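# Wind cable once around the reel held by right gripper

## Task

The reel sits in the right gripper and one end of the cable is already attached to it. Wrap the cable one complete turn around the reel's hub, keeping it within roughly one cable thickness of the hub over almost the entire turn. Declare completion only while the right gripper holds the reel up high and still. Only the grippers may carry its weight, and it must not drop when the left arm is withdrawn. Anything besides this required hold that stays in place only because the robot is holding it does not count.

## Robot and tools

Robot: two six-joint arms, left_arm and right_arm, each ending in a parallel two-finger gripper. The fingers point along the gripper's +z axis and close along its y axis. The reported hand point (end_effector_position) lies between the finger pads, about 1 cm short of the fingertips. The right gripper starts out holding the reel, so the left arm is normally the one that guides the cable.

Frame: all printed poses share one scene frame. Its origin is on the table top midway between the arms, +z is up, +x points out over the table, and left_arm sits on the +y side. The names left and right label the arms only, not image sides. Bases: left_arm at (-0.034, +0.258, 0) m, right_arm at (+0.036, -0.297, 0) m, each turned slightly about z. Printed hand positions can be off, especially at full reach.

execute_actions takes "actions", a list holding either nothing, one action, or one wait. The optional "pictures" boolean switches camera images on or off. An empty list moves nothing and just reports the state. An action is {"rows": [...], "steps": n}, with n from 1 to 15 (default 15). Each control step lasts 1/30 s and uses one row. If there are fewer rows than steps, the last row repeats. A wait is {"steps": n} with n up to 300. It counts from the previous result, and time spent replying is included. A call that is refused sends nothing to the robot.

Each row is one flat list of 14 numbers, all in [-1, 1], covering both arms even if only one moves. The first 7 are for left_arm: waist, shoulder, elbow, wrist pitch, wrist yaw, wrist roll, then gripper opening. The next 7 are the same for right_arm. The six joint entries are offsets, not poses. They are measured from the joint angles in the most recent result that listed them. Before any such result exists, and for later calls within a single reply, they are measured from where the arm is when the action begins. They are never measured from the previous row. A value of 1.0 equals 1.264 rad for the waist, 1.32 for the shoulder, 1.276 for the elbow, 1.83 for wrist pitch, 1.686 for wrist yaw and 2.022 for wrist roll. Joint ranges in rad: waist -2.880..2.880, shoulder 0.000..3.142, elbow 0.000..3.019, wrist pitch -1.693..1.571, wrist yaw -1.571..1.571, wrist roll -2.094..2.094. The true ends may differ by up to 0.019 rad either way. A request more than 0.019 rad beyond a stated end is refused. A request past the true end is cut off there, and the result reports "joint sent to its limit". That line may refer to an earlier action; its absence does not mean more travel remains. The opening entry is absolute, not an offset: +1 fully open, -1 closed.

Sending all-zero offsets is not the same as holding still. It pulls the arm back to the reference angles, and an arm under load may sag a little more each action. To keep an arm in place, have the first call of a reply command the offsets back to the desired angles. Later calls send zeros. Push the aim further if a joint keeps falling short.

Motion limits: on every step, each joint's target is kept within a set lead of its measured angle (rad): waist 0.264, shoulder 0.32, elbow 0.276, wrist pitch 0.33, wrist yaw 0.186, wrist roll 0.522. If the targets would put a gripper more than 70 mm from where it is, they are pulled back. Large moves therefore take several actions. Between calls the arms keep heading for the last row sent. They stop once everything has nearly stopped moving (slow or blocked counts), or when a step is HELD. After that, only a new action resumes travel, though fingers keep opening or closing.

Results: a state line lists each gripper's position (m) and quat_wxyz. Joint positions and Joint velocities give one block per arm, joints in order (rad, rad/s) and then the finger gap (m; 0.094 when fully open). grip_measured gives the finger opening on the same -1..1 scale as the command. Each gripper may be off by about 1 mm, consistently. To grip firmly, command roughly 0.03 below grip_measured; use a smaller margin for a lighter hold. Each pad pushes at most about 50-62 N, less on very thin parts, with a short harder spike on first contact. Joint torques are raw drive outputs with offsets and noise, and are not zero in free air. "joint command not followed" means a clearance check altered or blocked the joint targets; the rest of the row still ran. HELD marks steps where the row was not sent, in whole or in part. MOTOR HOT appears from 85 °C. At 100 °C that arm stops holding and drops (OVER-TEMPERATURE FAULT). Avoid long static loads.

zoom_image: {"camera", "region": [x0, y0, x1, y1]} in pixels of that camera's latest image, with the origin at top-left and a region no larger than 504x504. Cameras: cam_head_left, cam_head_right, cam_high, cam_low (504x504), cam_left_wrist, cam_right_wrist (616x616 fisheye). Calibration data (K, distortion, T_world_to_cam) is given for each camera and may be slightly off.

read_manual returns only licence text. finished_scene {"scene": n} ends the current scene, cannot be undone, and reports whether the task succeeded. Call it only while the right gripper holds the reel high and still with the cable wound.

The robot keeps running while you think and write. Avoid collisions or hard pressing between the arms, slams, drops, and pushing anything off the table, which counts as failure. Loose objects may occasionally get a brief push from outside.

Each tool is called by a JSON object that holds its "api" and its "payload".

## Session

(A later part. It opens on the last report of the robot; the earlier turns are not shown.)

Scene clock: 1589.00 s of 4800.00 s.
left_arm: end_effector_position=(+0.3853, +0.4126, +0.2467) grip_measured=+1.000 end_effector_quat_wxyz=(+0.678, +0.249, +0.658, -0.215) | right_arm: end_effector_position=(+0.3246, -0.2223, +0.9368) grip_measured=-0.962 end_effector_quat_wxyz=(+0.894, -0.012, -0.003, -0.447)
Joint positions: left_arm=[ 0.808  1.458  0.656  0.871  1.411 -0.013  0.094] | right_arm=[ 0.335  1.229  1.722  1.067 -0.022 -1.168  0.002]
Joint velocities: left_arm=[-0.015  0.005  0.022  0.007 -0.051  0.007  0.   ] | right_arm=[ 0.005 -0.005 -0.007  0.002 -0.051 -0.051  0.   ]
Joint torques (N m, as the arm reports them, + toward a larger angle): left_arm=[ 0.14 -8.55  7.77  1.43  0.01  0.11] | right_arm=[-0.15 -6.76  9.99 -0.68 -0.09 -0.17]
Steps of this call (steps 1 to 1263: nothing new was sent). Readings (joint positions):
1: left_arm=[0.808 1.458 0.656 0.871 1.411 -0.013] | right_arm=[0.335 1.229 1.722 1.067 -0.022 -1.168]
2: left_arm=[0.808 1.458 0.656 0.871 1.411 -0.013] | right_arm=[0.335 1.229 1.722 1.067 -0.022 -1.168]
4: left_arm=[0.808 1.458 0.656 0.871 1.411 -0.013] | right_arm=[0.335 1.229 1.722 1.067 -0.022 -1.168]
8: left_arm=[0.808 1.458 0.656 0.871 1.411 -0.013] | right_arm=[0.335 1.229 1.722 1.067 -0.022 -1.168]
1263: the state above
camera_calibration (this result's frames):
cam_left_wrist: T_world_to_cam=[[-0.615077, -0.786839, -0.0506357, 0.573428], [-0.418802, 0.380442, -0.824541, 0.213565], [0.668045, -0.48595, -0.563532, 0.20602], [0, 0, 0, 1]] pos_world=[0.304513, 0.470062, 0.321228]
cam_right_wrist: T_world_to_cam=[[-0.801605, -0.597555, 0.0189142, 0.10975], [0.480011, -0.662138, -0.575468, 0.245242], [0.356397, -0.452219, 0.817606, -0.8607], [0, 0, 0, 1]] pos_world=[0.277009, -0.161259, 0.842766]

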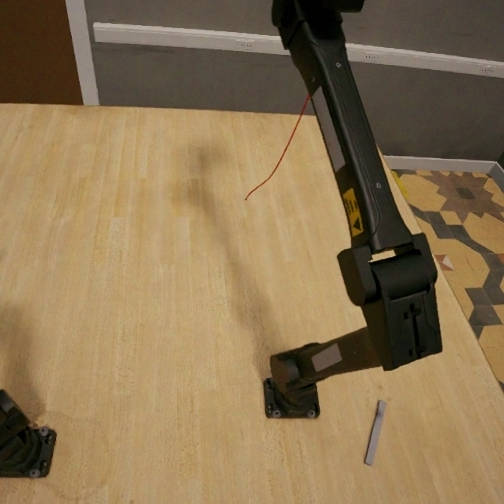

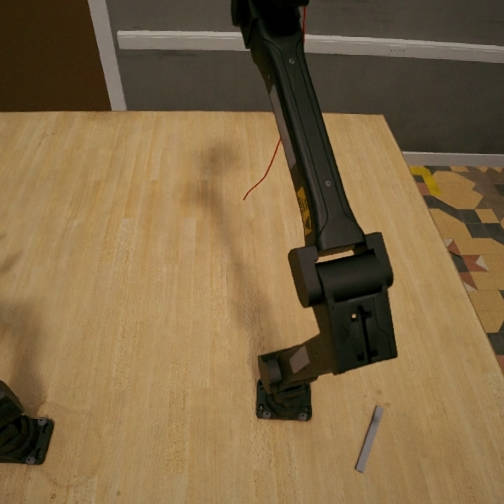

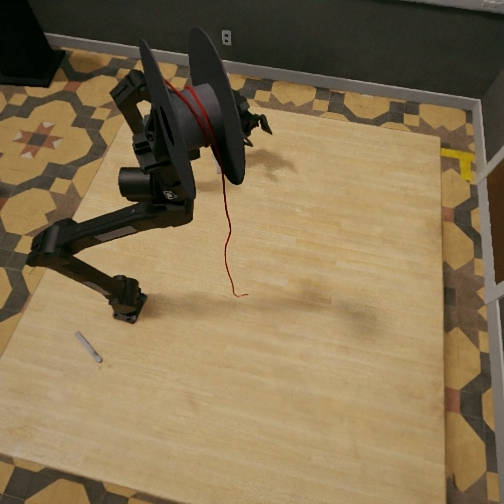

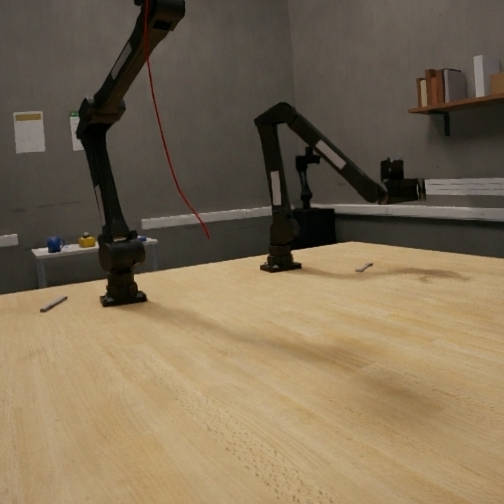

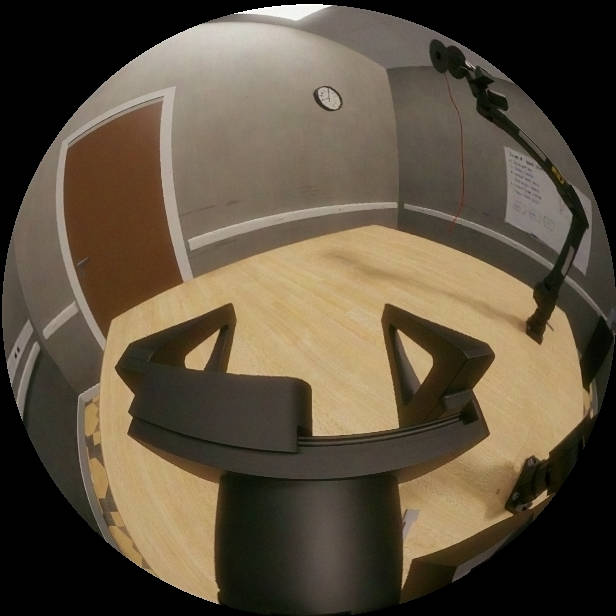

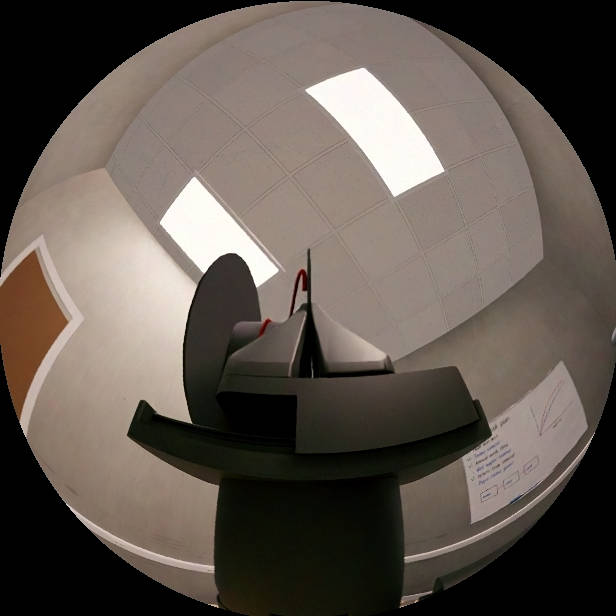

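{"api": "execute_actions", "payload": {"actions": [{"rows": [[0,0,0,0,0,0,1, 0,0,0.012,0,0,-0.004,-1],[0,0,0,0,0,0,1, 0,0,0.012,0,0,-0.01,-1],[0,0,0,0,0,0,1, 0,0,0.012,0,0,-0.019,-1],[0,0,0,0,0,0,1, 0,0,0.012,0,0,-0.03,-1],[0,0,0,0,0,0,1, 0,0,0.012,0,0,-0.042,-1],[0,0,0,0,0,0,1, 0,0,0.012,0,0,-0.055,-1],[0,0,0,0,0,0,1, 0,0,0.012,0,0,-0.068,-1],[0,0,0,0,0,0,1, 0,0,0.012,0,0,-0.081,-1],[0,0,0,0,0,0,1, 0,0,0.012,0,0,-0.094,-1],[0,0,0,0,0,0,1, 0,0,0.012,0,0,-0.106,-1],[0,0,0,0,0,0,1, 0,0,0.012,0,0,-0.117,-1],[0,0,0,0,0,0,1, 0,0,0.012,0,0,-0.127,-1],[0,0,0,0,0,0,1, 0,0,0.012,0,0,-0.135,-1],[0,0,0,0,0,0,1, 0,0,0.012,0,0,-0.141,-1],[0,0,0,0,0,0,1, 0,0,0.012,0,0,-0.145,-1]], "steps": 15}], "pictures": false}}

{"api": "execute_actions", "payload": {"actions": [{"steps": 30}], "pictures": true}}

{"api": "zoom_image", "payload": {"camera": "cam_high", "region": [120, 20, 290, 210]}}

Scene clock: 1606.47 s of 4800.00 s.
left_arm: end_effector_position=(+0.3853, +0.4126, +0.2467) grip_measured=+1.000 end_effector_quat_wxyz=(+0.678, +0.249, +0.658, -0.215) | right_arm: end_effector_position=(+0.3247, -0.2227, +0.9368) grip_measured=-0.962 end_effector_quat_wxyz=(+0.841, -0.011, -0.004, -0.541)
Joint positions: left_arm=[ 0.808  1.458  0.656  0.871  1.411 -0.013  0.094] | right_arm=[ 0.335  1.229  1.722  1.067 -0.02  -1.384  0.002]
Joint velocities: left_arm=[-0.015  0.005  0.002 -0.017 -0.022 -0.022  0.   ] | right_arm=[-0.005 -0.005 -0.007 -0.007  0.022 -0.447  0.   ]
Joint torques (N m, as the arm reports them, + toward a larger angle): left_arm=[ 0.22 -8.58  7.78  1.45  0.    0.11] | right_arm=[-0.64 -7.39 10.04 -0.83 -0.12 -0.13]
Steps of this call (steps 1 to 509: nothing new was sent; steps 510 to 524: all 15 steps of this action). Readings (joint positions):
510: left_arm=[0.808 1.458 0.656 0.871 1.411 -0.013] | right_arm=[0.335 1.229 1.722 1.067 -0.022 -1.168]
511: left_arm=[0.808 1.458 0.656 0.871 1.411 -0.013] | right_arm=[0.335 1.229 1.722 1.067 -0.021 -1.170]
513: left_arm=[0.808 1.458 0.656 0.871 1.411 -0.013] | right_arm=[0.335 1.229 1.722 1.067 -0.021 -1.183]
517: left_arm=[0.808 1.458 0.656 0.871 1.411 -0.013] | right_arm=[0.335 1.229 1.722 1.067 -0.021 -1.243]
524: the state above

Scene clock: 1607.47 s of 4800.00 s.
left_arm: end_effector_position=(+0.3853, +0.4126, +0.2467) grip_measured=+1.000 end_effector_quat_wxyz=(+0.678, +0.249, +0.658, -0.215) | right_arm: end_effector_position=(+0.3247, -0.2228, +0.9368) grip_measured=-0.962 end_effector_quat_wxyz=(+0.822, -0.010, -0.004, -0.569)
Joint positions: left_arm=[ 0.808  1.458  0.656  0.871  1.411 -0.013  0.094] | right_arm=[ 0.335  1.229  1.722  1.067 -0.019 -1.453  0.002]
Joint velocities: left_arm=[ 0.005  0.005  0.012 -0.022 -0.095  0.037  0.   ] | right_arm=[-0.005 -0.015  0.002 -0.012 -0.051 -0.037 -0.001]
Joint torques (N m, as the arm reports them, + toward a larger angle): left_arm=[ 0.3  -8.48  7.77  1.46  0.    0.11] | right_arm=[-0.21 -6.92 10.27 -0.61 -0.14 -0.14]
Steps of this call (steps 1 to 30: the robot went on to your last target). Readings (joint positions):
1: left_arm=[0.808 1.458 0.656 0.871 1.411 -0.013] | right_arm=[0.335 1.229 1.722 1.067 -0.019 -1.398]
2: left_arm=[0.808 1.458 0.656 0.871 1.411 -0.013] | right_arm=[0.335 1.229 1.722 1.067 -0.019 -1.409]
4: left_arm=[0.808 1.458 0.656 0.871 1.411 -0.013] | right_arm=[0.335 1.229 1.722 1.067 -0.019 -1.425]
8: left_arm=[0.808 1.458 0.656 0.871 1.411 -0.013] | right_arm=[0.335 1.229 1.722 1.067 -0.019 -1.442]
30: the state above
All arms were judged still, so your last target was given up. Only a new action makes them travel on or press farther. Fingers that are still opening or closing keep moving.
camera_calibration (this result's frames):
cam_left_wrist: T_world_to_cam=[[-0.615077, -0.786839, -0.0506357, 0.573428], [-0.418802, 0.380442, -0.824541, 0.213565], [0.668045, -0.48595, -0.563532, 0.20602], [0, 0, 0, 1]] pos_world=[0.304513, 0.470062, 0.321228]
cam_right_wrist: T_world_to_cam=[[-0.93721, -0.348518, 0.0131819, 0.214424], [0.278228, -0.769914, -0.574301, 0.28527], [0.210303, -0.534573, 0.818538, -0.832765], [0, 0, 0, 1]] pos_world=[0.296724, -0.15081, 0.842654]

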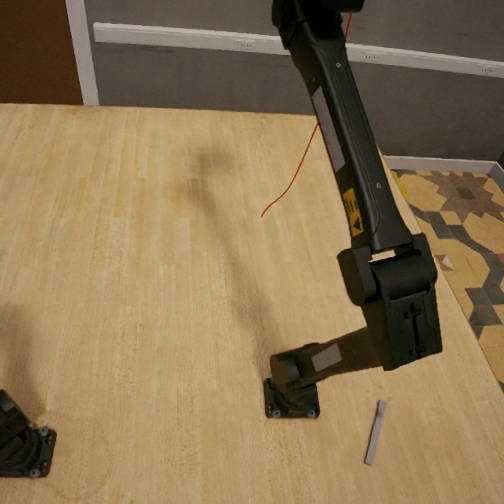

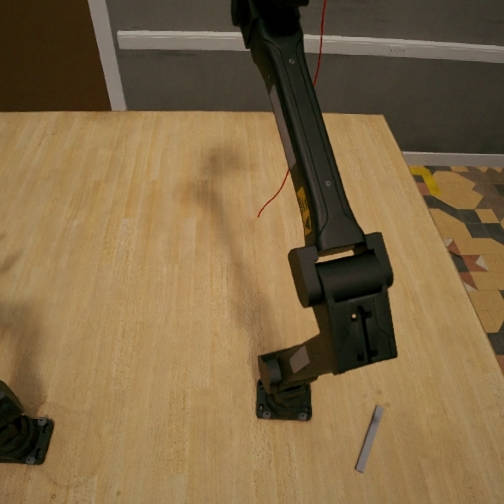

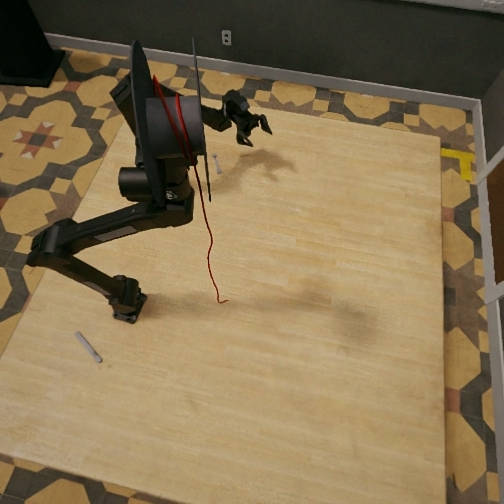

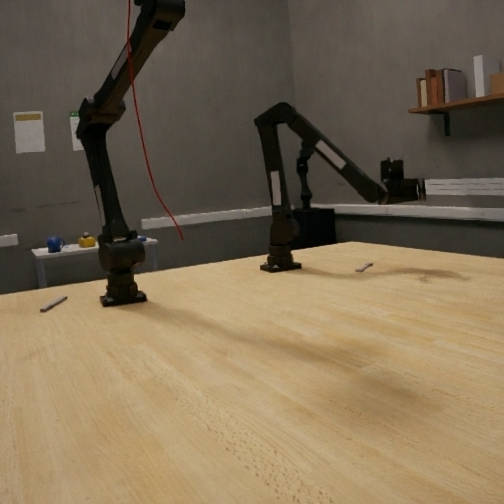

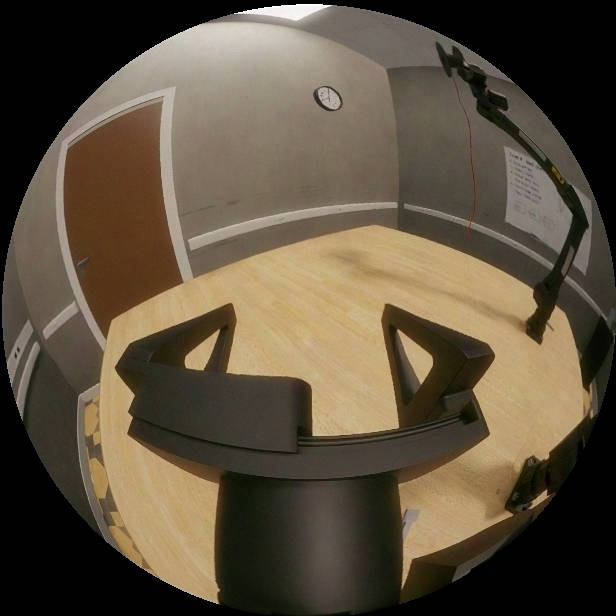

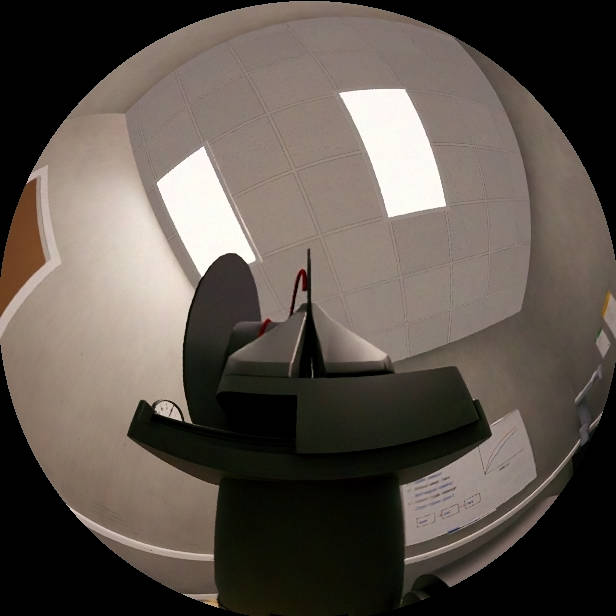

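Region (120, 20, 290, 210) of cam_high's 504x504 image, scaled by 2.653, with more detail than that image has; it fills the left 451 columns of this view, and the rest is white.

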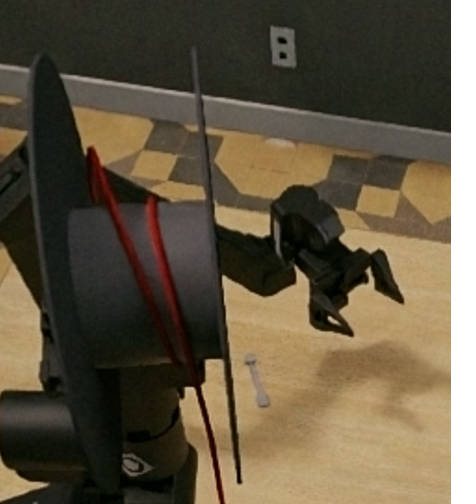

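{"api": "execute_actions", "payload": {"actions": []}}

{"api": "zoom_image", "payload": {"camera": "cam_high", "region": [110, 20, 290, 320]}}

Scene clock: 1650.63 s of 4800.00 s.
left_arm: end_effector_position=(+0.3853, +0.4126, +0.2467) grip_measured=+1.000 end_effector_quat_wxyz=(+0.678, +0.249, +0.658, -0.215) | right_arm: end_effector_position=(+0.3247, -0.2228, +0.9368) grip_measured=-0.962 end_effector_quat_wxyz=(+0.822, -0.010, -0.004, -0.569)
Joint positions: left_arm=[ 0.808  1.458  0.656  0.871  1.411 -0.013  0.094] | right_arm=[ 0.335  1.229  1.722  1.067 -0.019 -1.453  0.002]
Joint velocities: left_arm=[-0.015 -0.015  0.012 -0.002 -0.007  0.007  0.   ] | right_arm=[ 0.005 -0.005  0.007 -0.002  0.051 -0.007 -0.   ]
Joint torques (N m, as the arm reports them, + toward a larger angle): left_arm=[ 0.12 -8.48  7.76  1.45  0.01  0.11] | right_arm=[-0.7  -7.92  9.95 -0.65 -0.18 -0.14]
Steps of this call (steps 1 to 1295: nothing new was sent). Readings (joint positions):
1: left_arm=[0.808 1.458 0.656 0.871 1.411 -0.013] | right_arm=[0.335 1.229 1.722 1.067 -0.019 -1.453]
2: left_arm=[0.808 1.458 0.656 0.871 1.411 -0.013] | right_arm=[0.335 1.229 1.722 1.067 -0.019 -1.453]
4: left_arm=[0.808 1.458 0.656 0.871 1.411 -0.013] | right_arm=[0.335 1.229 1.722 1.067 -0.019 -1.453]
8: left_arm=[0.808 1.458 0.656 0.871 1.411 -0.013] | right_arm=[0.335 1.229 1.722 1.067 -0.019 -1.453]
1295: the state above
camera_calibration (this result's frames):
cam_left_wrist: T_world_to_cam=[[-0.615077, -0.786839, -0.0506357, 0.573428], [-0.418802, 0.380442, -0.824541, 0.213565], [0.668045, -0.48595, -0.563532, 0.20602], [0, 0, 0, 1]] pos_world=[0.304513, 0.470062, 0.321228]
cam_right_wrist: T_world_to_cam=[[-0.937342, -0.34816, 0.013175, 0.214554], [0.277939, -0.770021, -0.574297, 0.285336], [0.210093, -0.534651, 0.818541, -0.832717], [0, 0, 0, 1]] pos_world=[0.296752, -0.1508, 0.842654]

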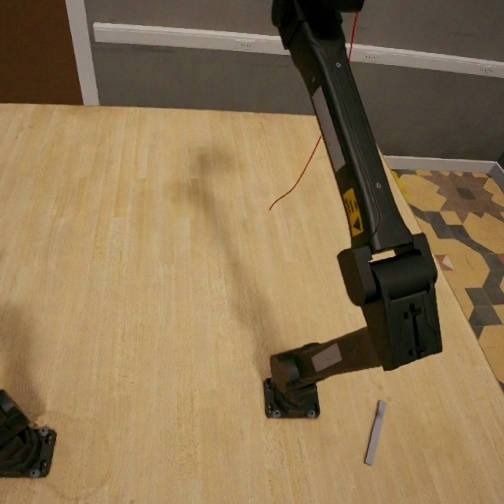

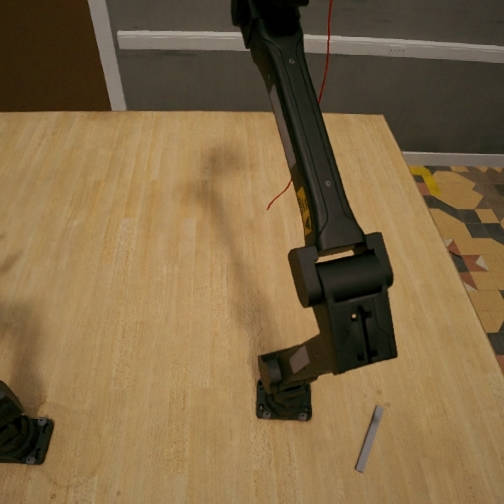

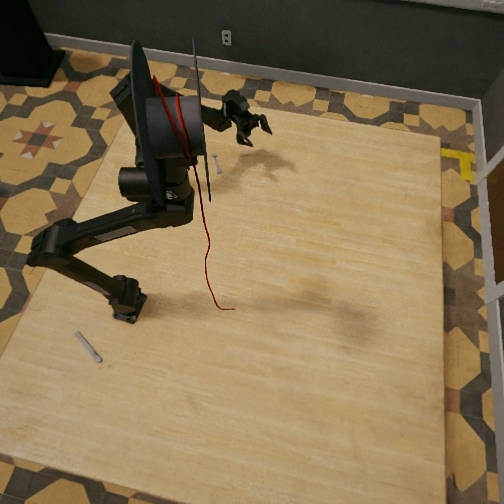

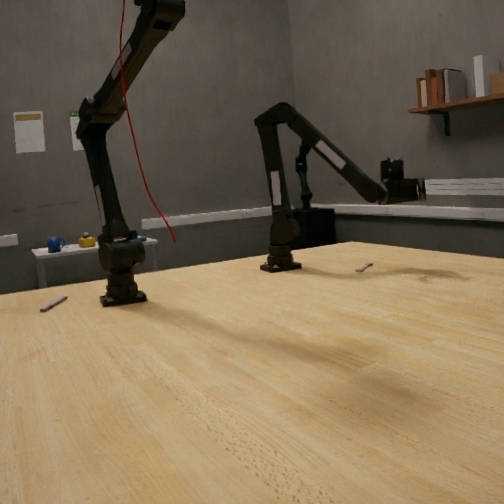

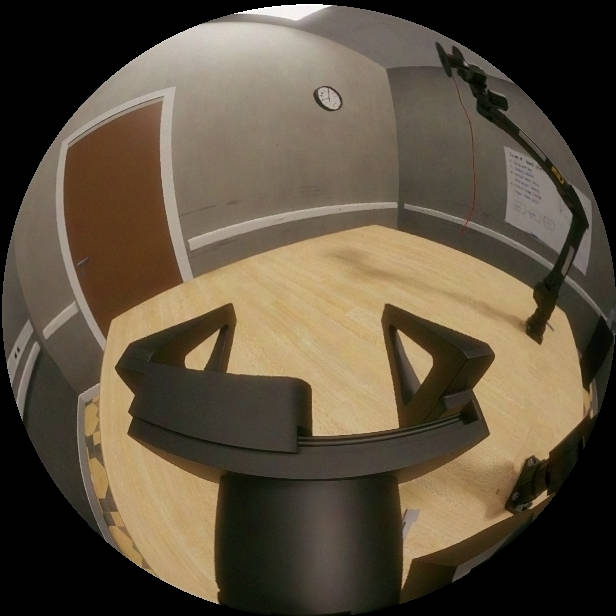

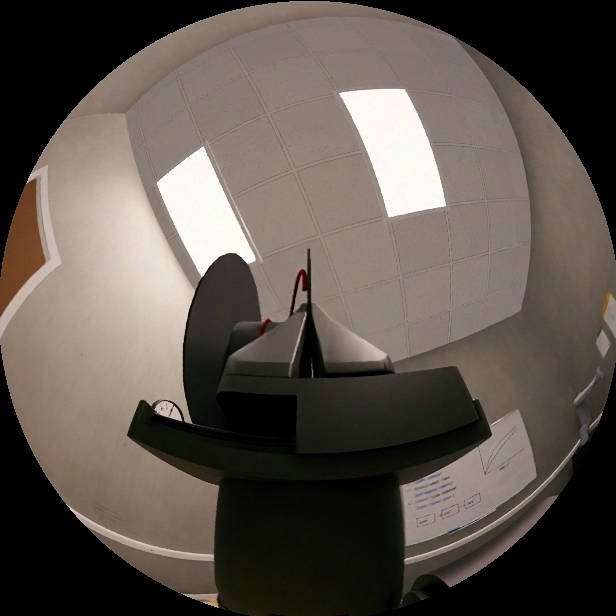

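Region (110, 20, 290, 320) of cam_high's 504x504 image, scaled by 1.680, with more detail than that image has; it fills the left 302 columns of this view, and the rest is white.

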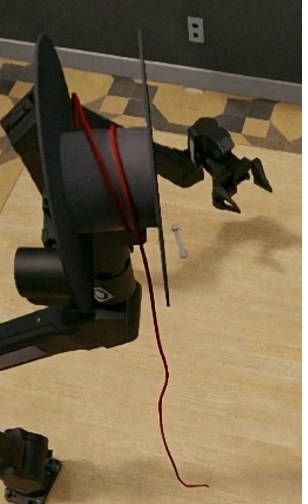

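{"api": "finished_scene", "payload": {"scene": 1}}

The scene is finished: the task was done.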